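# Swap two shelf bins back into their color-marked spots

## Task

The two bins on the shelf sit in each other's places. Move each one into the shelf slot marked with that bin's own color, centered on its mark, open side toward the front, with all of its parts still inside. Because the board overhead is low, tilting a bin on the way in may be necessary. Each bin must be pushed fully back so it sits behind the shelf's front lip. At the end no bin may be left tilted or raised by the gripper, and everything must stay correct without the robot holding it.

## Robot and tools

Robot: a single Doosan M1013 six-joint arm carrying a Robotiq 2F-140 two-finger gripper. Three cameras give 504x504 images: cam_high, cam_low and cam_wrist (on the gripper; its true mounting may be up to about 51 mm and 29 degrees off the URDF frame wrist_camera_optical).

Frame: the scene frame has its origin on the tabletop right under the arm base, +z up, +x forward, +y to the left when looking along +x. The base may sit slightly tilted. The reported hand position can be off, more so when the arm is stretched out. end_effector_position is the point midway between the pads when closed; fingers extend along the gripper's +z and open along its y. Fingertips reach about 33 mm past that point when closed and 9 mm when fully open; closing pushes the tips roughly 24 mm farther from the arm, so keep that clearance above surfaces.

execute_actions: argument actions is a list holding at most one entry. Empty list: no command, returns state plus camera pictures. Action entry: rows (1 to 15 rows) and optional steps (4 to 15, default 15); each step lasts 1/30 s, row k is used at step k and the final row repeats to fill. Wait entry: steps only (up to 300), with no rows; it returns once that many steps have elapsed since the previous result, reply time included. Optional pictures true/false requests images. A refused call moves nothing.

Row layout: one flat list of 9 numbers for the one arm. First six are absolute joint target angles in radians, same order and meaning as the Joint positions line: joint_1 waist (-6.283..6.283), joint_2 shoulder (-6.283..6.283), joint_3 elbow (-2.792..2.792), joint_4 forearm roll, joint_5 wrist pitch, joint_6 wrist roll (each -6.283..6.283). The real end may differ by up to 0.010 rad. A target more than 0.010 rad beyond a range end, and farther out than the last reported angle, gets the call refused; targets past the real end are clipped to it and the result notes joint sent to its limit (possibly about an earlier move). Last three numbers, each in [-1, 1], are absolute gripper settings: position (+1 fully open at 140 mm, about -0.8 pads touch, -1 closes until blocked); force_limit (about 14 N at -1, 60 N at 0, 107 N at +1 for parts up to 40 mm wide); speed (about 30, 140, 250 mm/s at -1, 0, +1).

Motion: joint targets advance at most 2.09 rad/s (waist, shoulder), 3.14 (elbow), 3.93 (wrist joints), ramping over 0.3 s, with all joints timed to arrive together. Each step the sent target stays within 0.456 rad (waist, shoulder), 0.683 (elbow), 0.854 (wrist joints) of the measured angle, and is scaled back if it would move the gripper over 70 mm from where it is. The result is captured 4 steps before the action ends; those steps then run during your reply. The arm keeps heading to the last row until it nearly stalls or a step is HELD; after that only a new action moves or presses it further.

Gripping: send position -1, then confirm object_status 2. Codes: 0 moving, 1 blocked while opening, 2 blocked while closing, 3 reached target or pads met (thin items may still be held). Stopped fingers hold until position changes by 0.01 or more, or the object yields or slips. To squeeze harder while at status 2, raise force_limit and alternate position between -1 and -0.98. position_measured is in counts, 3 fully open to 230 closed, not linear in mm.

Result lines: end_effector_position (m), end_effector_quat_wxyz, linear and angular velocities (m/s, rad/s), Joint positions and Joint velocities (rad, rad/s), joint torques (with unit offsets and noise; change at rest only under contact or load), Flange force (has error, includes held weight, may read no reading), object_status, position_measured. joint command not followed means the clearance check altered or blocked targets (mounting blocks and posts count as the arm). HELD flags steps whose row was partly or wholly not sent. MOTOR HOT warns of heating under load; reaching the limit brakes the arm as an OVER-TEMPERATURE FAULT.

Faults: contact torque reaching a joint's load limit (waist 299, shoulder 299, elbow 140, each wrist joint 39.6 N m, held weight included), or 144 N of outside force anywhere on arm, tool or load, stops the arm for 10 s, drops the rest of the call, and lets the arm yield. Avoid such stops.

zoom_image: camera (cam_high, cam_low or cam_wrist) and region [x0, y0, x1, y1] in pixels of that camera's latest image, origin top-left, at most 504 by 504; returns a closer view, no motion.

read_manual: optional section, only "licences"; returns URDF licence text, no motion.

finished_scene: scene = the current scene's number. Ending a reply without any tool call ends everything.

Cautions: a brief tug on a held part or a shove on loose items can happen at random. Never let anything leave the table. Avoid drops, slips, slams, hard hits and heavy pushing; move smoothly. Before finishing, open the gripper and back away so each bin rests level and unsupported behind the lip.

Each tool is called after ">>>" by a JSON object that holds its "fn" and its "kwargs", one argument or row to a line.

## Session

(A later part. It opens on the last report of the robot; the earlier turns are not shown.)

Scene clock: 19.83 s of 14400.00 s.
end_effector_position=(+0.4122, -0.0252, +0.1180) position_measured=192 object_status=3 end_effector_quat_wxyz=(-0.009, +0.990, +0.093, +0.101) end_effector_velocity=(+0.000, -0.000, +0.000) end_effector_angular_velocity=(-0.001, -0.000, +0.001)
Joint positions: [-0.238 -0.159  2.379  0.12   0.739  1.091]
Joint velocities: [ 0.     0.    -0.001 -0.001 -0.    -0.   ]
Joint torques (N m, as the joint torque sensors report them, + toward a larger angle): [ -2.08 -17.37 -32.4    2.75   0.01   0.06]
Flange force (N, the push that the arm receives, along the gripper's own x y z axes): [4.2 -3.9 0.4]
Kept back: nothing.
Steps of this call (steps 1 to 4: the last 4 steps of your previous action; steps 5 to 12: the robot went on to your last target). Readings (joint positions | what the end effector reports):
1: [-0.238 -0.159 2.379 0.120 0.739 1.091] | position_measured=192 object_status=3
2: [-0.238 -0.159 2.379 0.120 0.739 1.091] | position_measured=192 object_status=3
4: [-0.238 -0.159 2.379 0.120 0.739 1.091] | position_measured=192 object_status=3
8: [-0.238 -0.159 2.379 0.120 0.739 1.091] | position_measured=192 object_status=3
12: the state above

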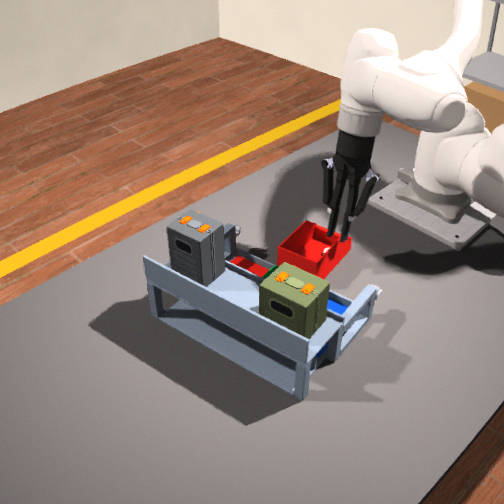

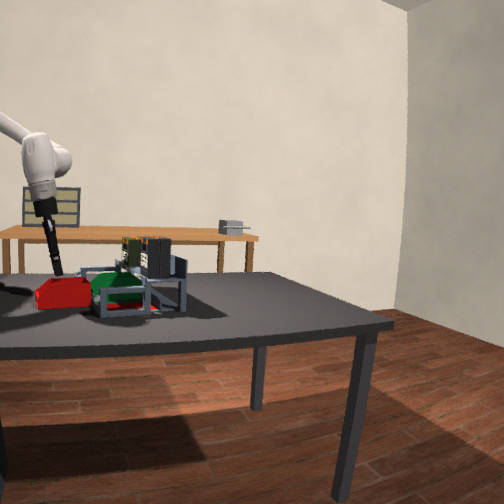

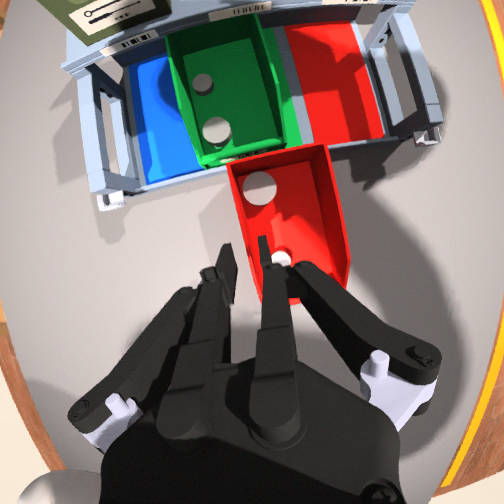

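>>> {"fn": "execute_actions", "kwargs": {
  "actions": [
    {"rows":[[-0.238,-0.13,2.403,0.127,0.686,1.082,-0.5,0.3,-0.5],[-0.238,-0.13,2.403,0.127,0.686,1.082,-0.5,0.3,-0.5],[-0.238,-0.13,2.403,0.127,0.686,1.082,-0.5,0.3,-0.5],[-0.238,-0.105,2.42,0.134,0.644,1.073,-0.5,0.3,-0.5],[-0.238,-0.105,2.42,0.134,0.644,1.073,-0.5,0.3,-0.5],[-0.238,-0.105,2.42,0.134,0.644,1.073,-0.5,0.3,-0.5],[-0.238,-0.08,2.436,0.141,0.603,1.064,-0.5,0.3,-0.5],[-0.238,-0.08,2.436,0.141,0.603,1.064,-0.5,0.3,-0.5],[-0.238,-0.08,2.436,0.141,0.603,1.064,-0.5,0.3,-0.5],[-0.238,-0.055,2.452,0.149,0.561,1.054,-0.5,0.3,-0.5]]}
  ]
}}

>>> {"fn": "execute_actions", "kwargs": {
  "actions": [
    {"rows":[[-0.238,-0.055,2.452,0.149,0.561,1.054,-1,0.3,-0.5]]}
  ]
}}

>>> {"fn": "execute_actions", "kwargs": {
  "actions": [
    {"rows":[[-0.228,-0.066,2.421,0.117,0.628,1.088,-1,0.3,-0.5],[-0.228,-0.066,2.421,0.117,0.628,1.088,-1,0.3,-0.5],[-0.228,-0.066,2.421,0.117,0.628,1.088,-1,0.3,-0.5],[-0.228,-0.066,2.421,0.117,0.628,1.088,-1,0.3,-0.5],[-0.217,-0.07,2.393,0.088,0.687,1.12,-1,0.3,-0.5],[-0.217,-0.07,2.393,0.088,0.687,1.12,-1,0.3,-0.5],[-0.217,-0.07,2.393,0.088,0.687,1.12,-1,0.3,-0.5],[-0.207,-0.071,2.367,0.063,0.742,1.15,-1,0.3,-0.5],[-0.207,-0.071,2.367,0.063,0.742,1.15,-1,0.3,-0.5],[-0.207,-0.071,2.367,0.063,0.742,1.15,-1,0.3,-0.5],[-0.197,-0.072,2.341,0.04,0.797,1.178,-1,0.3,-0.5]]}
  ],
  "pictures": true
}}

Scene clock: 20.60 s of 14400.00 s.
end_effector_position=(+0.4113, -0.0255, +0.0634) position_measured=192 object_status=3 end_effector_quat_wxyz=(-0.008, +0.990, +0.093, +0.102) end_effector_velocity=(+0.007, -0.004, -0.169) end_effector_angular_velocity=(-0.014, -0.044, -0.005)
Joint positions: [-0.238 -0.074  2.439  0.143  0.593  1.062]
Joint velocities: [ 0.     0.293  0.18   0.1   -0.515 -0.12 ]
Joint torques (N m, as the joint torque sensors report them, + toward a larger angle): [ -5.22   1.61 -20.42   1.97   0.04   0.41]
Flange force (N, the push that the arm receives, along the gripper's own x y z axes): [2.1 -2.3 -5.6]
Steps of this call (steps 1 to 12: the robot went on to your last target; steps 13 to 23: the first 11 steps of this action). Readings (joint positions | what the end effector reports):
13: [-0.238 -0.159 2.379 0.120 0.739 1.091] | position_measured=192 object_status=3
14: [-0.238 -0.156 2.382 0.121 0.731 1.090] | position_measured=192 object_status=3
16: [-0.238 -0.135 2.400 0.126 0.694 1.083] | position_measured=192 object_status=3
20: [-0.238 -0.100 2.423 0.136 0.635 1.071] | position_measured=192 object_status=3
23: the state above

Scene clock: 21.10 s of 14400.00 s.
end_effector_position=(+0.4106, -0.0256, +0.0519) position_measured=230 object_status=0 end_effector_quat_wxyz=(-0.008, +0.990, +0.093, +0.102) end_effector_velocity=(-0.001, +0.000, -0.001) end_effector_angular_velocity=(+0.000, +0.002, +0.001)
Joint positions: [-0.238 -0.055  2.452  0.149  0.561  1.054]
Joint velocities: [-0.    -0.     0.002  0.    -0.    -0.001]
Joint torques (N m, as the joint torque sensors report them, + toward a larger angle): [ -3.44 -16.46 -23.94   2.39  -0.21  -0.03]
Flange force (N, the push that the arm receives, along the gripper's own x y z axes): [3.5 -9.4 -16.0]
Steps of this call (steps 1 to 4: the last 4 steps of your previous action; steps 5 to 15: the first 11 steps of this action). Readings (joint positions | what the end effector reports):
5: [-0.238 -0.055 2.452 0.149 0.561 1.054] | position_measured=192 object_status=0
6: [-0.238 -0.055 2.452 0.149 0.561 1.054] | position_measured=194 object_status=0
8: [-0.238 -0.055 2.452 0.149 0.561 1.054] | position_measured=203 object_status=0
12: [-0.238 -0.055 2.452 0.149 0.561 1.054] | position_measured=221 object_status=0
15: the state above

Scene clock: 21.60 s of 14400.00 s.
end_effector_position=(+0.4114, -0.0250, +0.0860) position_measured=230 object_status=3 end_effector_quat_wxyz=(-0.005, +0.993, +0.098, +0.058) end_effector_velocity=(-0.006, -0.002, +0.065) end_effector_angular_velocity=(-0.051, +0.207, +0.002)
Joint positions: [-0.208 -0.071  2.369  0.065  0.737  1.147]
Joint velocities: [ 0.069 -0.007 -0.17  -0.167  0.364  0.196]
Joint torques (N m, as the joint torque sensors report them, + toward a larger angle): [ -5.77 -18.59 -23.04   1.34   0.52  -0.09]
Flange force (N, the push that the arm receives, along the gripper's own x y z axes): [1.6 -11.0 1.4]
Steps of this call (steps 1 to 4: the last 4 steps of your previous action; steps 5 to 15: the first 11 steps of this action). Readings (joint positions | what the end effector reports):
5: [-0.238 -0.055 2.452 0.149 0.561 1.054] | position_measured=230 object_status=3
6: [-0.237 -0.056 2.449 0.146 0.568 1.057] | position_measured=230 object_status=3
8: [-0.231 -0.063 2.428 0.125 0.612 1.080] | position_measured=230 object_status=3
12: [-0.219 -0.069 2.396 0.092 0.679 1.116] | position_measured=230 object_status=3
15: the state above

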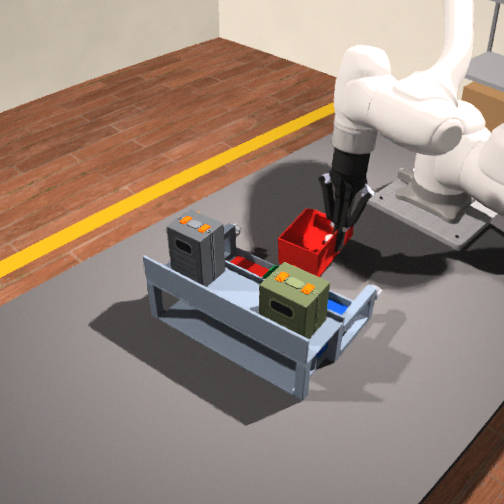

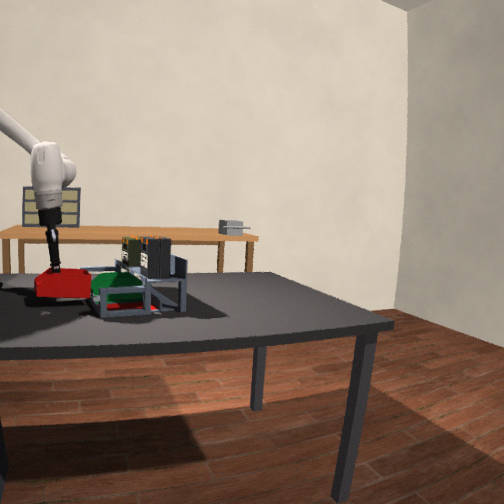

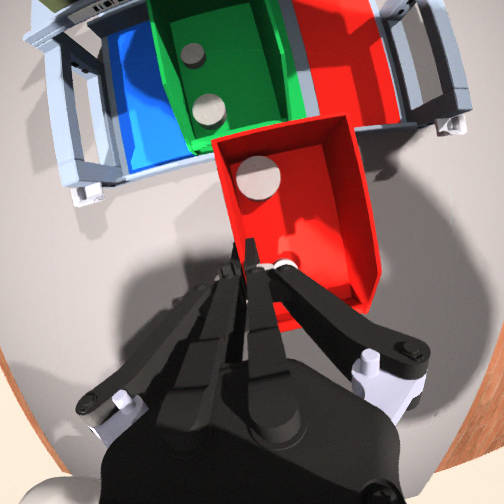

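>>> {"fn": "execute_actions", "kwargs": {
  "actions": [
    {"rows":[[-0.254,-0.058,2.328,0.046,0.798,1.118,-1,0.3,-0.5],[-0.254,-0.058,2.328,0.046,0.798,1.118,-1,0.3,-0.5],[-0.254,-0.058,2.328,0.046,0.798,1.118,-1,0.3,-0.5],[-0.311,-0.042,2.313,0.051,0.799,1.057,-1,0.3,-0.5],[-0.311,-0.042,2.313,0.051,0.799,1.057,-1,0.3,-0.5],[-0.311,-0.042,2.313,0.051,0.799,1.057,-1,0.3,-0.5],[-0.368,-0.024,2.296,0.057,0.8,0.996,-1,0.3,-0.5],[-0.368,-0.024,2.296,0.057,0.8,0.996,-1,0.3,-0.5],[-0.368,-0.024,2.296,0.057,0.8,0.996,-1,0.3,-0.5],[-0.425,-0.004,2.277,0.062,0.801,0.936,-1,0.3,-0.5]]}
  ]
}}

>>> {"fn": "execute_actions", "kwargs": {
  "actions": [
    {"rows":[[-0.4,0.025,2.249,0.06,0.8,0.962,-1,0.3,-0.5],[-0.4,0.025,2.249,0.06,0.8,0.962,-1,0.3,-0.5],[-0.4,0.025,2.249,0.06,0.8,0.962,-1,0.3,-0.5],[-0.376,0.054,2.221,0.058,0.799,0.987,-1,0.3,-0.5],[-0.376,0.054,2.221,0.058,0.799,0.987,-1,0.3,-0.5],[-0.376,0.054,2.221,0.058,0.799,0.987,-1,0.3,-0.5],[-0.354,0.083,2.192,0.056,0.798,1.01,-1,0.3,-0.5],[-0.354,0.083,2.192,0.056,0.798,1.01,-1,0.3,-0.5],[-0.354,0.083,2.192,0.056,0.798,1.01,-1,0.3,-0.5],[-0.334,0.111,2.162,0.054,0.797,1.032,-1,0.3,-0.5]]}
  ]
}}

>>> {"fn": "execute_actions", "kwargs": {
  "actions": [
    {"steps":10}
  ],
  "pictures": true
}}

Scene clock: 22.40 s of 14400.00 s.
end_effector_position=(+0.4267, -0.1013, +0.0975) position_measured=230 object_status=3 end_effector_quat_wxyz=(-0.002, +0.994, +0.098, +0.041) end_effector_velocity=(+0.048, -0.286, -0.001) end_effector_angular_velocity=(-0.002, -0.001, +0.008)
Joint positions: [-0.371 -0.023  2.295  0.057  0.8    0.993]
Joint velocities: [-0.613  0.2   -0.189  0.058  0.014 -0.66 ]
Joint torques (N m, as the joint torque sensors report them, + toward a larger angle): [-12.09 -18.14 -36.03   3.01  -0.84  -0.06]
Flange force (N, the push that the arm receives, along the gripper's own x y z axes): [1.3 -5.3 -1.3]
Steps of this call (steps 1 to 4: the last 4 steps of your previous action; steps 5 to 13: the robot went on to your last target; steps 14 to 24: the first 11 steps of this action). Readings (joint positions | what the end effector reports):
14: [-0.197 -0.072 2.341 0.040 0.797 1.178] | position_measured=230 object_status=3
15: [-0.201 -0.072 2.340 0.040 0.797 1.175] | position_measured=230 object_status=3
17: [-0.230 -0.064 2.333 0.043 0.798 1.144] | position_measured=230 object_status=3
21: [-0.313 -0.042 2.312 0.051 0.799 1.055] | position_measured=230 object_status=3
24: the state above

Scene clock: 22.90 s of 14400.00 s.
end_effector_position=(+0.4934, -0.1142, +0.0941) position_measured=230 object_status=3 end_effector_quat_wxyz=(-0.002, +0.994, +0.098, +0.040) end_effector_velocity=(+0.232, +0.045, -0.010) end_effector_angular_velocity=(-0.006, -0.008, -0.006)
Joint positions: [-0.349  0.089  2.186  0.055  0.798  1.015]
Joint velocities: [ 0.244  0.33  -0.348 -0.028 -0.002  0.268]
Joint torques (N m, as the joint torque sensors report them, + toward a larger angle): [ -1.16 -21.51 -40.4    3.97  -0.79  -0.25]
Flange force (N, the push that the arm receives, along the gripper's own x y z axes): [-0.8 -7.3 -2.0]
Steps of this call (steps 1 to 4: the last 4 steps of your previous action; steps 5 to 15: the first 11 steps of this action). Readings (joint positions | what the end effector reports):
5: [-0.425 -0.004 2.277 0.062 0.801 0.936] | position_measured=230 object_status=3
6: [-0.422 -0.000 2.273 0.062 0.801 0.939] | position_measured=230 object_status=3
8: [-0.404 0.021 2.253 0.061 0.800 0.958] | position_measured=230 object_status=3
12: [-0.371 0.060 2.215 0.058 0.799 0.992] | position_measured=230 object_status=3
15: the state above

Scene clock: 23.23 s of 14400.00 s.
end_effector_position=(+0.5094, -0.1115, +0.0936) position_measured=230 object_status=3 end_effector_quat_wxyz=(-0.002, +0.994, +0.098, +0.041) end_effector_velocity=(+0.001, -0.000, +0.000) end_effector_angular_velocity=(-0.000, -0.000, +0.000)
Joint positions: [-0.334  0.111  2.162  0.054  0.797  1.032]
Joint velocities: [ 0.     0.    -0.001 -0.     0.    -0.   ]
Joint torques (N m, as the joint torque sensors report them, + toward a larger angle): [ -0.28 -45.87 -33.37   2.59   0.27  -0.23]
Flange force (N, the push that the arm receives, along the gripper's own x y z axes): [1.1 0.1 5.3]
Kept back: nothing.
Steps of this call (steps 1 to 4: the last 4 steps of your previous action; steps 5 to 10: the robot went on to your last target). Readings (joint positions | what the end effector reports):
1: [-0.341 0.101 2.173 0.055 0.797 1.024] | position_measured=230 object_status=3
2: [-0.336 0.108 2.165 0.054 0.797 1.030] | position_measured=230 object_status=3
4: [-0.334 0.111 2.162 0.054 0.797 1.032] | position_measured=230 object_status=3
8: [-0.334 0.111 2.162 0.054 0.797 1.032] | position_measured=230 object_status=3
10: the state above

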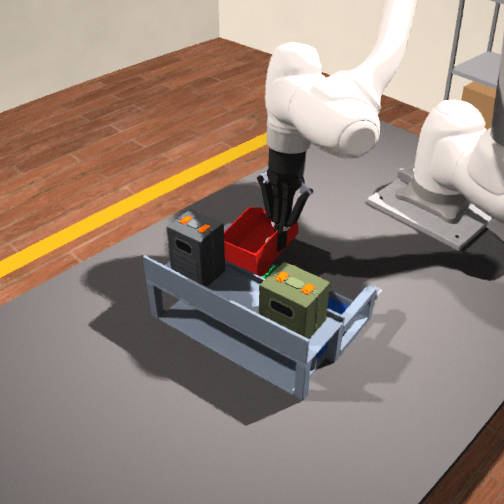

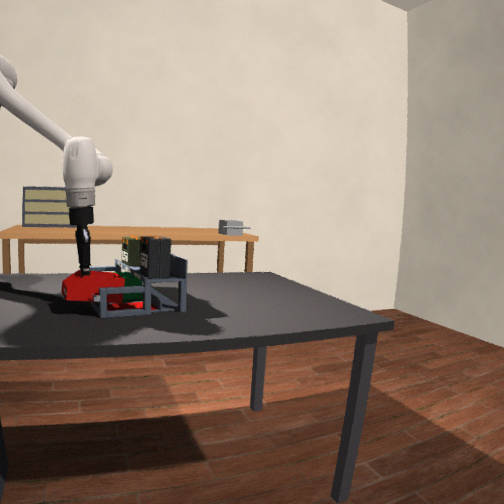

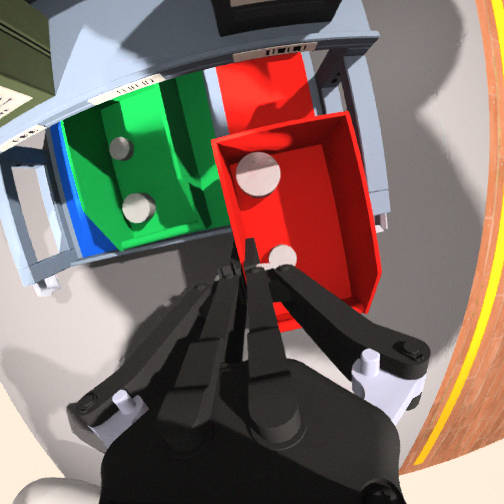

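>>> {"fn": "execute_actions", "kwargs": {
  "actions": [
    {"rows":[[-0.324,0.131,2.15,0.053,0.79,1.042,-1,0.3,-0.5],[-0.324,0.131,2.15,0.053,0.79,1.042,-1,0.3,-0.5],[-0.324,0.131,2.15,0.053,0.79,1.042,-1,0.3,-0.5],[-0.315,0.15,2.137,0.052,0.783,1.052,-1,0.3,-0.5],[-0.315,0.15,2.137,0.052,0.783,1.052,-1,0.3,-0.5],[-0.315,0.15,2.137,0.052,0.783,1.052,-1,0.3,-0.5],[-0.306,0.165,2.123,0.052,0.782,1.061,-1,0.3,-0.5],[-0.306,0.165,2.123,0.052,0.782,1.061,-1,0.3,-0.5],[-0.306,0.165,2.123,0.052,0.782,1.061,-1,0.3,-0.5],[-0.297,0.179,2.108,0.051,0.782,1.07,-1,0.3,-0.5]]}
  ]
}}

>>> {"fn": "execute_actions", "kwargs": {
  "actions": [
    {"steps":8}
  ],
  "pictures": true
}}

Scene clock: 23.93 s of 14400.00 s.
end_effector_position=(+0.5415, -0.1048, +0.0823) position_measured=230 object_status=3 end_effector_quat_wxyz=(-0.002, +0.994, +0.098, +0.041) end_effector_velocity=(+0.141, +0.031, -0.013) end_effector_angular_velocity=(-0.004, -0.013, +0.005)
Joint positions: [-0.303  0.169  2.119  0.052  0.782  1.064]
Joint velocities: [ 0.131  0.197 -0.215 -0.013 -0.     0.135]
Joint torques (N m, as the joint torque sensors report them, + toward a larger angle): [  1.32 -29.99 -41.52   4.    -1.34  -0.27]
Flange force (N, the push that the arm receives, along the gripper's own x y z axes): [-0.9 -2.2 1.1]
Steps of this call (steps 1 to 10: the robot went on to your last target; steps 11 to 21: the first 11 steps of this action). Readings (joint positions | what the end effector reports):
11: [-0.334 0.111 2.162 0.054 0.797 1.032] | position_measured=230 object_status=3
12: [-0.332 0.115 2.160 0.054 0.796 1.034] | position_measured=230 object_status=3
14: [-0.325 0.130 2.151 0.053 0.791 1.041] | position_measured=230 object_status=3
18: [-0.312 0.154 2.133 0.052 0.783 1.055] | position_measured=230 object_status=3
21: the state above

Scene clock: 24.20 s of 14400.00 s.
end_effector_position=(+0.5486, -0.1033, +0.0816) position_measured=230 object_status=3 end_effector_quat_wxyz=(-0.002, +0.994, +0.098, +0.041) end_effector_velocity=(-0.001, +0.000, -0.001) end_effector_angular_velocity=(-0.000, +0.002, +0.002)
Joint positions: [-0.297  0.179  2.108  0.051  0.782  1.07 ]
Joint velocities: [ 0.    -0.     0.001 -0.001  0.    -0.001]
Joint torques (N m, as the joint torque sensors report them, + toward a larger angle): [ -2.99 -49.82 -31.6    3.07  -0.05  -0.02]
Flange force (N, the push that the arm receives, along the gripper's own x y z axes): [2.2 -4.7 0.2]
Kept back: nothing.
Steps of this call (steps 1 to 4: the last 4 steps of your previous action; steps 5 to 8: the robot went on to your last target). Readings (joint positions | what the end effector reports):
1: [-0.299 0.176 2.112 0.051 0.782 1.068] | position_measured=230 object_status=3
2: [-0.297 0.178 2.109 0.051 0.782 1.070] | position_measured=230 object_status=3
4: [-0.297 0.179 2.108 0.051 0.782 1.070] | position_measured=230 object_status=3
8: the state above

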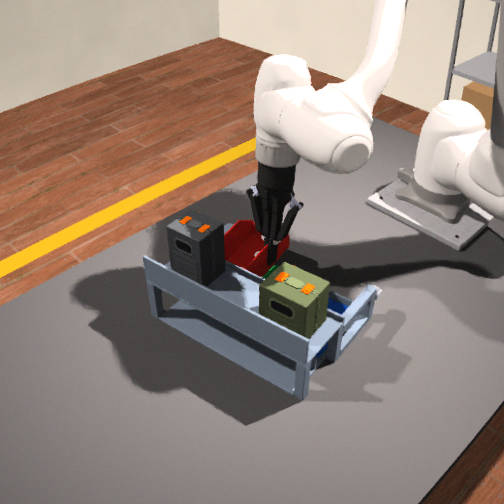

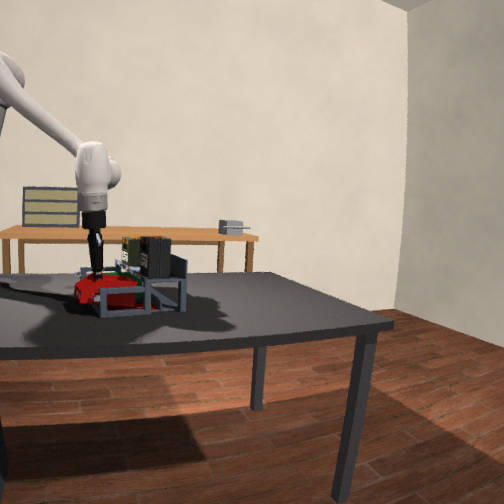

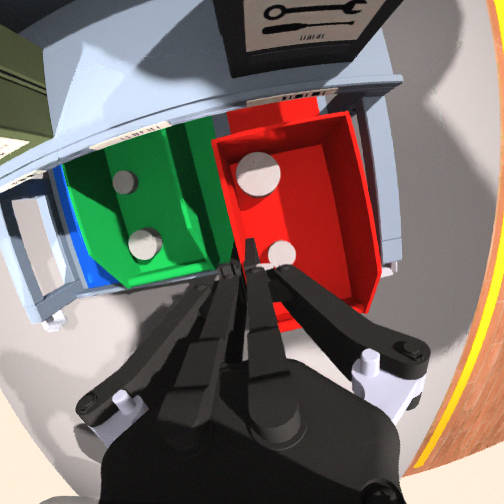

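>>> {"fn": "execute_actions", "kwargs": {
  "actions": [
    {"rows":[[-0.289,0.194,2.093,0.05,0.783,1.079,-1,0.3,-0.5],[-0.289,0.194,2.093,0.05,0.783,1.079,-1,0.3,-0.5],[-0.289,0.194,2.093,0.05,0.783,1.079,-1,0.3,-0.5],[-0.281,0.208,2.077,0.05,0.784,1.088,-1,0.3,-0.5],[-0.281,0.208,2.077,0.05,0.784,1.088,-1,0.3,-0.5],[-0.281,0.208,2.077,0.05,0.784,1.088,-1,0.3,-0.5],[-0.273,0.222,2.061,0.049,0.786,1.096,-1,0.3,-0.5]],"steps":14}
  ]
}}

>>> {"fn": "execute_actions", "kwargs": {
  "actions": [
    {"rows":[[-0.265,0.236,2.045,0.048,0.788,1.104,-1,0.3,-0.5],[-0.265,0.236,2.045,0.048,0.788,1.104,-1,0.3,-0.5],[-0.265,0.236,2.045,0.048,0.788,1.104,-1,0.3,-0.5],[-0.258,0.25,2.029,0.047,0.79,1.112,-1,0.3,-0.5],[-0.258,0.25,2.029,0.047,0.79,1.112,-1,0.3,-0.5],[-0.258,0.25,2.029,0.047,0.79,1.112,-1,0.3,-0.5],[-0.251,0.264,2.012,0.046,0.792,1.12,-1,0.3,-0.5],[-0.251,0.264,2.012,0.046,0.792,1.12,-1,0.3,-0.5],[-0.251,0.264,2.012,0.046,0.792,1.12,-1,0.3,-0.5],[-0.244,0.278,1.995,0.045,0.794,1.128,-1,0.3,-0.5]]}
  ]
}}

>>> {"fn": "execute_actions", "kwargs": {
  "actions": [
    {"steps":8}
  ],
  "pictures": true
}}

Scene clock: 24.77 s of 14400.00 s.
end_effector_position=(+0.5773, -0.0973, +0.0780) position_measured=230 object_status=3 end_effector_quat_wxyz=(-0.002, +0.994, +0.098, +0.041) end_effector_velocity=(+0.019, +0.007, -0.005) end_effector_angular_velocity=(-0.000, +0.011, +0.007)
Joint positions: [-0.273  0.222  2.062  0.049  0.786  1.096]
Joint velocities: [ 0.021  0.035 -0.034 -0.006  0.009  0.017]
Joint torques (N m, as the joint torque sensors report them, + toward a larger angle): [ -3.37 -69.1  -24.32   2.36   1.43  -0.23]
Flange force (N, the push that the arm receives, along the gripper's own x y z axes): [-0.3 -3.8 -1.3]
Steps of this call (steps 1 to 7: the robot went on to your last target; steps 8 to 17: the first 10 steps of this action). Readings (joint positions | what the end effector reports):
8: [-0.297 0.179 2.108 0.051 0.782 1.070] | position_measured=230 object_status=3
9: [-0.295 0.183 2.104 0.051 0.782 1.072] | position_measured=230 object_status=3
11: [-0.289 0.194 2.093 0.050 0.783 1.079] | position_measured=230 object_status=3
15: [-0.279 0.212 2.072 0.050 0.785 1.090] | position_measured=230 object_status=3
17: the state above

Scene clock: 25.27 s of 14400.00 s.
end_effector_position=(+0.6096, -0.0908, +0.0743) position_measured=230 object_status=3 end_effector_quat_wxyz=(-0.002, +0.994, +0.098, +0.041) end_effector_velocity=(+0.147, +0.028, -0.011) end_effector_angular_velocity=(-0.005, -0.013, -0.007)
Joint positions: [-0.249  0.268  2.007  0.046  0.793  1.122]
Joint velocities: [ 0.101  0.197 -0.246 -0.015  0.032  0.12 ]
Joint torques (N m, as the joint torque sensors report them, + toward a larger angle): [  3.77 -39.99 -43.28   3.58  -1.58  -0.39]
Flange force (N, the push that the arm receives, along the gripper's own x y z axes): [-3.4 2.0 2.5]
Steps of this call (steps 1 to 4: the last 4 steps of your previous action; steps 5 to 15: the first 11 steps of this action). Readings (joint positions | what the end effector reports):
5: [-0.273 0.222 2.061 0.049 0.786 1.096] | position_measured=230 object_status=3
6: [-0.271 0.226 2.057 0.049 0.787 1.098] | position_measured=230 object_status=3
8: [-0.265 0.236 2.045 0.048 0.788 1.104] | position_measured=230 object_status=3
12: [-0.256 0.254 2.024 0.047 0.791 1.114] | position_measured=230 object_status=3
15: the state above

Scene clock: 25.53 s of 14400.00 s.
end_effector_position=(+0.6169, -0.0894, +0.0736) position_measured=230 object_status=3 end_effector_quat_wxyz=(-0.002, +0.994, +0.098, +0.041) end_effector_velocity=(+0.001, -0.000, +0.000) end_effector_angular_velocity=(-0.000, -0.001, -0.000)
Joint positions: [-0.244  0.278  1.995  0.045  0.794  1.128]
Joint velocities: [ 0.     0.    -0.001  0.     0.     0.   ]
Joint torques (N m, as the joint torque sensors report them, + toward a larger angle): [ -5.21 -60.47 -32.     2.99   0.23  -0.31]
Flange force (N, the push that the arm receives, along the gripper's own x y z axes): [3.7 -8.0 0.9]
Kept back: nothing.
Steps of this call (steps 1 to 4: the last 4 steps of your previous action; steps 5 to 8: the robot went on to your last target). Readings (joint positions | what the end effector reports):
1: [-0.246 0.275 1.999 0.045 0.793 1.126] | position_measured=230 object_status=3
2: [-0.244 0.278 1.996 0.045 0.794 1.128] | position_measured=230 object_status=3
4: [-0.244 0.278 1.995 0.045 0.794 1.128] | position_measured=230 object_status=3
8: the state above

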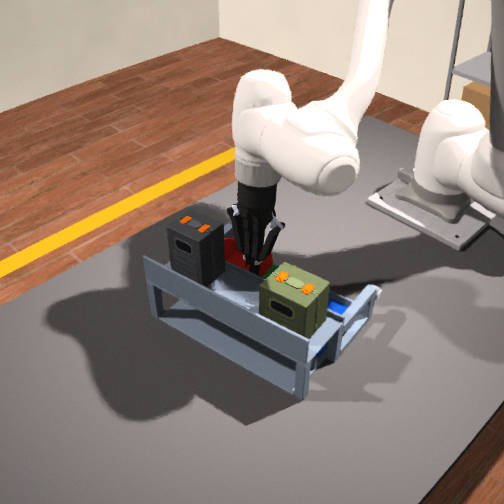

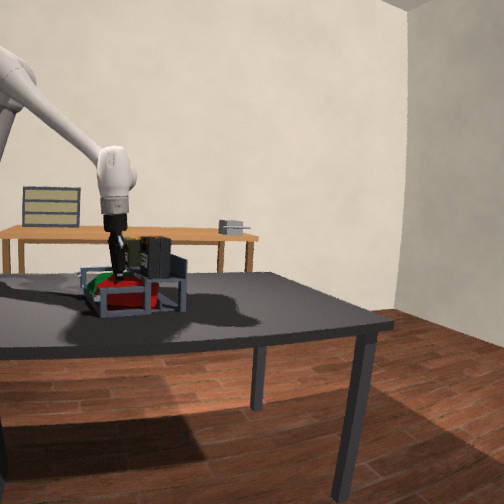

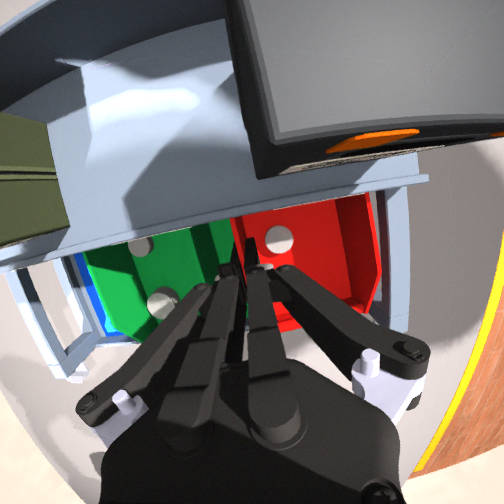

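>>> {"fn": "execute_actions", "kwargs": {
  "actions": [
    {"rows":[[-0.25,0.271,2.013,0.063,0.762,1.109,-1,0.3,-0.5],[-0.25,0.271,2.013,0.063,0.762,1.109,-1,0.3,-0.5],[-0.25,0.271,2.013,0.063,0.762,1.109,-1,0.3,-0.5],[-0.257,0.264,2.031,0.082,0.73,1.09,-1,0.3,-0.5],[-0.257,0.264,2.031,0.082,0.73,1.09,-1,0.3,-0.5],[-0.257,0.264,2.031,0.082,0.73,1.09,-1,0.3,-0.5],[-0.263,0.257,2.048,0.102,0.698,1.069,-1,0.3,-0.5],[-0.263,0.257,2.048,0.102,0.698,1.069,-1,0.3,-0.5],[-0.263,0.257,2.048,0.102,0.698,1.069,-1,0.3,-0.5],[-0.27,0.25,2.066,0.122,0.665,1.049,-1,0.3,-0.5],[-0.27,0.25,2.066,0.122,0.665,1.049,-1,0.3,-0.5],[-0.27,0.25,2.066,0.122,0.665,1.049,-1,0.3,-0.5],[-0.276,0.244,2.083,0.144,0.633,1.027,-1,0.3,-0.5]]}
  ]
}}

>>> {"fn": "execute_actions", "kwargs": {
  "actions": [
    {"rows":[[-0.276,0.244,2.083,0.144,0.633,1.027,-1,0.3,-0.5],[-0.276,0.244,2.083,0.144,0.633,1.027,-1,0.3,-0.5],[-0.276,0.244,2.083,0.144,0.633,1.027,-1,0.3,-0.5],[-0.287,0.246,2.081,0.147,0.634,1.014,-1,0.3,-0.5],[-0.287,0.246,2.081,0.147,0.634,1.014,-1,0.3,-0.5],[-0.287,0.246,2.081,0.147,0.634,1.014,-1,0.3,-0.5],[-0.287,0.246,2.081,0.147,0.634,1.014,-1,0.3,-0.5],[-0.287,0.25,2.083,0.148,0.628,1.013,-1,0.3,-0.5]]}
  ],
  "pictures": true
}}

Scene clock: 26.17 s of 14400.00 s.
end_effector_position=(+0.6152, -0.0900, +0.0660) position_measured=230 object_status=3 end_effector_quat_wxyz=(-0.007, +0.992, +0.095, +0.081) end_effector_velocity=(-0.001, -0.012, -0.025) end_effector_angular_velocity=(+0.049, -0.341, -0.039)
Joint positions: [-0.265  0.255  2.052  0.107  0.69   1.064]
Joint velocities: [-0.09  -0.091  0.231  0.269 -0.443 -0.27 ]
Joint torques (N m, as the joint torque sensors report them, + toward a larger angle): [ -4.13 -64.44 -24.     2.22  -0.05  -0.2 ]
Flange force (N, the push that the arm receives, along the gripper's own x y z axes): [3.9 0.4 2.9]
Steps of this call (steps 1 to 8: the robot went on to your last target; steps 9 to 19: the first 11 steps of this action). Readings (joint positions | what the end effector reports):
9: [-0.244 0.278 1.995 0.045 0.794 1.128] | position_measured=230 object_status=3
10: [-0.245 0.277 1.998 0.049 0.787 1.125] | position_measured=230 object_status=3
12: [-0.249 0.272 2.012 0.062 0.764 1.110] | position_measured=230 object_status=3
16: [-0.259 0.262 2.035 0.087 0.722 1.085] | position_measured=230 object_status=3
19: the state above

Scene clock: 26.67 s of 14400.00 s.
end_effector_position=(+0.6145, -0.0977, +0.0593) position_measured=230 object_status=3 end_effector_quat_wxyz=(-0.007, +0.990, +0.093, +0.102) end_effector_velocity=(+0.003, -0.001, -0.002) end_effector_angular_velocity=(-0.001, -0.007, -0.001)
Joint positions: [-0.287  0.25   2.083  0.148  0.628  1.013]
Joint velocities: [-0.     0.005  0.     0.003 -0.012 -0.002]
Joint torques (N m, as the joint torque sensors report them, + toward a larger angle): [ -3.71 -59.51 -33.35   2.91  -0.27   0.07]
Flange force (N, the push that the arm receives, along the gripper's own x y z axes): [1.0 -6.6 -2.0]
Steps of this call (steps 1 to 4: the last 4 steps of your previous action; steps 5 to 15: the first 11 steps of this action). Readings (joint positions | what the end effector reports):
5: [-0.276 0.244 2.082 0.143 0.635 1.028] | position_measured=230 object_status=3
6: [-0.276 0.244 2.083 0.144 0.633 1.027] | position_measured=230 object_status=3
8: [-0.276 0.244 2.083 0.144 0.633 1.027] | position_measured=230 object_status=3
12: [-0.287 0.246 2.081 0.147 0.634 1.014] | position_measured=230 object_status=3
15: the state above

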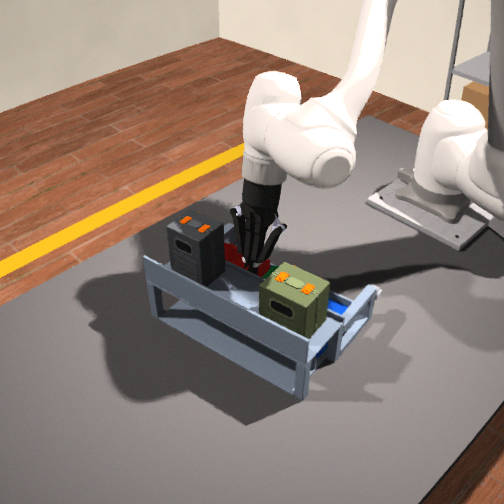

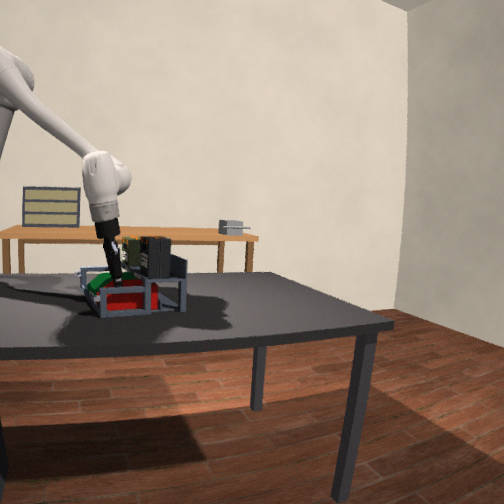

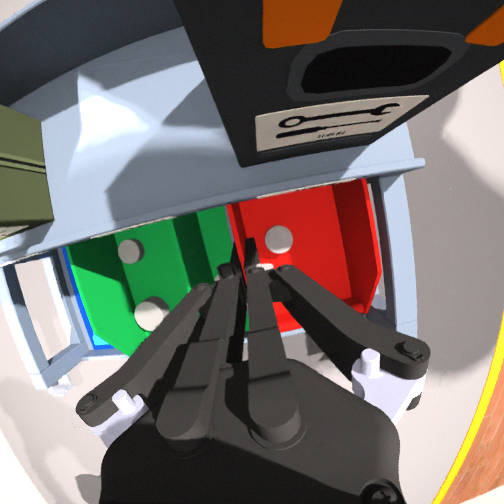

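Release, rise, look.

>>> {"fn": "execute_actions", "kwargs": {
  "actions": [
    {"rows":[[-0.287,0.25,2.083,0.148,0.628,1.013,-0.5,0.3,-0.5],[-0.287,0.25,2.083,0.148,0.628,1.013,-0.5,0.3,-0.5],[-0.287,0.25,2.083,0.148,0.628,1.013,-0.5,0.3,-0.5],[-0.287,0.25,2.083,0.148,0.628,1.013,-0.5,0.3,-0.5],[-0.287,0.25,2.083,0.148,0.628,1.013,-0.5,0.3,-0.5],[-0.287,0.25,2.083,0.148,0.628,1.013,-0.5,0.3,-0.5],[-0.287,0.25,2.083,0.148,0.628,1.013,-0.5,0.3,-0.5],[-0.287,0.25,2.083,0.148,0.628,1.013,-0.5,0.3,-0.5],[-0.287,0.175,2.036,0.128,0.75,1.037,-0.5,0.3,-0.5]]}
  ]
}}

>>> {"fn": "execute_actions", "kwargs": {
  "actions": [
    {"rows":[[-0.287,0.175,2.036,0.128,0.75,1.037,-0.5,0.3,-0.5],[-0.287,0.175,2.036,0.128,0.75,1.037,-0.5,0.3,-0.5],[-0.3,0,2.13,0,0.95,1.101,-0.5,0.3,-0.5]]}
  ]
}}

>>> {"fn": "execute_actions", "kwargs": {
  "actions": [
    {"steps":12}
  ],
  "pictures": true
}}

Scene clock: 27.23 s of 14400.00 s.
end_effector_position=(+0.6140, -0.0973, +0.0708) position_measured=192 object_status=0 end_effector_quat_wxyz=(-0.008, +0.990, +0.093, +0.101) end_effector_velocity=(+0.012, +0.002, +0.371) end_effector_angular_velocity=(+0.009, -0.012, +0.005)
Joint positions: [-0.287  0.235  2.074  0.144  0.653  1.017]
Joint velocities: [-0.    -0.447 -0.293 -0.117  0.725  0.154]
Joint torques (N m, as the joint torque sensors report them, + toward a larger angle): [   3.25 -105.24  -49.17    5.22   -0.15   -0.07]
Flange force (N, the push that the arm receives, along the gripper's own x y z axes): [2.4 -3.6 -4.4]
Steps of this call (steps 1 to 4: the last 4 steps of your previous action; steps 5 to 6: the robot went on to your last target; steps 7 to 17: the first 11 steps of this action). Readings (joint positions | what the end effector reports):
7: [-0.287 0.250 2.083 0.148 0.628 1.013] | position_measured=230 object_status=0
8: [-0.287 0.250 2.083 0.148 0.628 1.013] | position_measured=230 object_status=0
10: [-0.287 0.250 2.083 0.148 0.628 1.013] | position_measured=218 object_status=0
14: [-0.287 0.250 2.083 0.148 0.628 1.013] | position_measured=200 object_status=0
17: the state above

Scene clock: 27.73 s of 14400.00 s.
end_effector_position=(+0.5034, -0.0986, +0.1563) position_measured=192 object_status=3 end_effector_quat_wxyz=(+0.009, +0.994, +0.099, +0.039) end_effector_velocity=(-0.392, -0.015, +0.118) end_effector_angular_velocity=(-0.198, +0.419, -0.018)
Joint positions: [-0.298  0.024  2.117  0.018  0.922  1.092]
Joint velocities: [-0.039 -0.541  0.285 -0.385  0.605  0.195]
Joint torques (N m, as the joint torque sensors report them, + toward a larger angle): [ -9.52 -16.16 -35.3    3.4   -0.07  -0.01]
Flange force (N, the push that the arm receives, along the gripper's own x y z axes): [5.7 -11.0 -2.8]
Steps of this call (steps 1 to 4: the last 4 steps of your previous action; steps 5 to 15: the first 11 steps of this action). Readings (joint positions | what the end effector reports):
5: [-0.287 0.175 2.036 0.128 0.750 1.037] | position_measured=192 object_status=3
6: [-0.287 0.175 2.036 0.128 0.750 1.037] | position_measured=192 object_status=3
8: [-0.287 0.171 2.038 0.125 0.755 1.039] | position_measured=192 object_status=3
12: [-0.293 0.091 2.081 0.066 0.846 1.068] | position_measured=192 object_status=3
15: the state above

Scene clock: 28.13 s of 14400.00 s.
end_effector_position=(+0.4852, -0.0995, +0.1614) position_measured=192 object_status=3 end_effector_quat_wxyz=(+0.013, +0.995, +0.098, +0.029) end_effector_velocity=(-0.000, -0.000, -0.000) end_effector_angular_velocity=(-0.000, +0.000, +0.000)
Joint positions: [-0.3   -0.     2.13   0.     0.95   1.101]
Joint velocities: [-0.  0.  0. -0.  0. -0.]
Joint torques (N m, as the joint torque sensors report them, + toward a larger angle): [ -0.65 -35.8  -32.79   2.94   0.34  -0.16]
Flange force (N, the push that the arm receives, along the gripper's own x y z axes): [5.3 0.9 -1.3]
Kept back: nothing.
Steps of this call (steps 1 to 4: the last 4 steps of your previous action; steps 5 to 12: the robot went on to your last target). Readings (joint positions | what the end effector reports):
1: [-0.299 0.009 2.125 0.007 0.939 1.097] | position_measured=192 object_status=3
2: [-0.300 0.002 2.129 0.002 0.948 1.100] | position_measured=192 object_status=3
4: [-0.300 -0.000 2.130 0.000 0.950 1.101] | position_measured=192 object_status=3
8: [-0.300 -0.000 2.130 0.000 0.950 1.101] | position_measured=192 object_status=3
12: the state above

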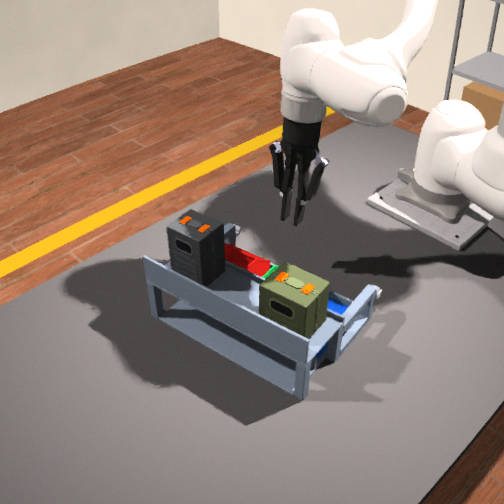

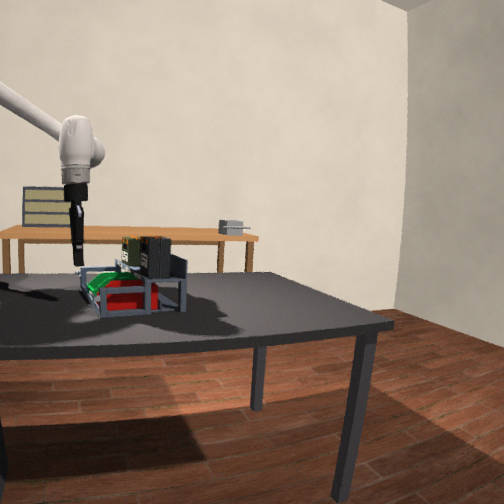

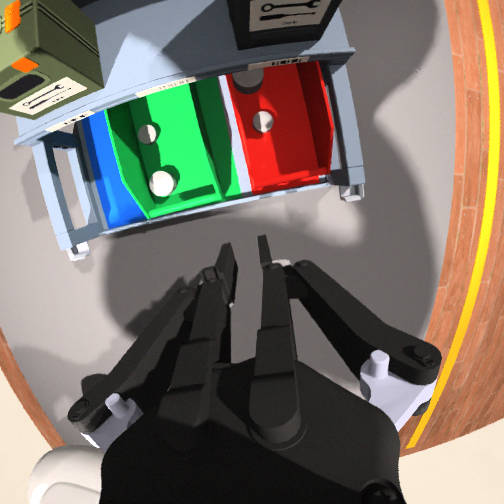

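>>> {"fn": "zoom_image", "kwargs": {
  "camera": "cam_wrist",
  "region": [60,40,380,260]
}}

>>> {"fn": "zoom_image", "kwargs": {
  "camera": "cam_low",
  "region": [60,240,210,330]
}}

Region (60, 40, 380, 260) of cam_wrist's 504x504 image, scaled by 1.575, with more detail than that image has; it fills the top 346 rows of this view, and the rest is white.

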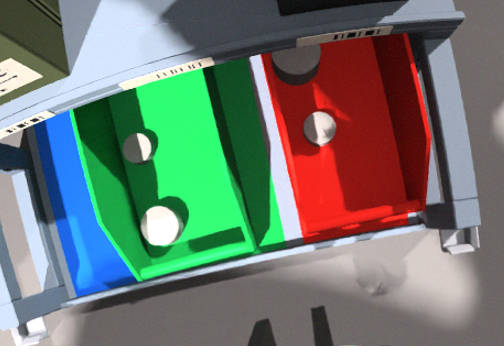

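Region (60, 240, 210, 330) of cam_low's 504x504 image, scaled by 3.360, with more detail than that image has; it fills the top 302 rows of this view, and the rest is white.

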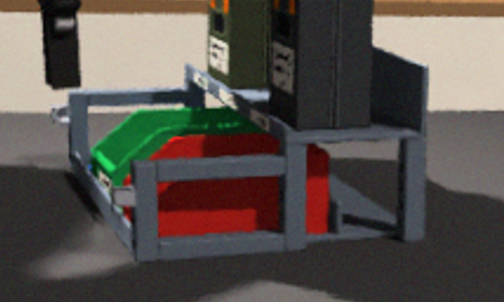

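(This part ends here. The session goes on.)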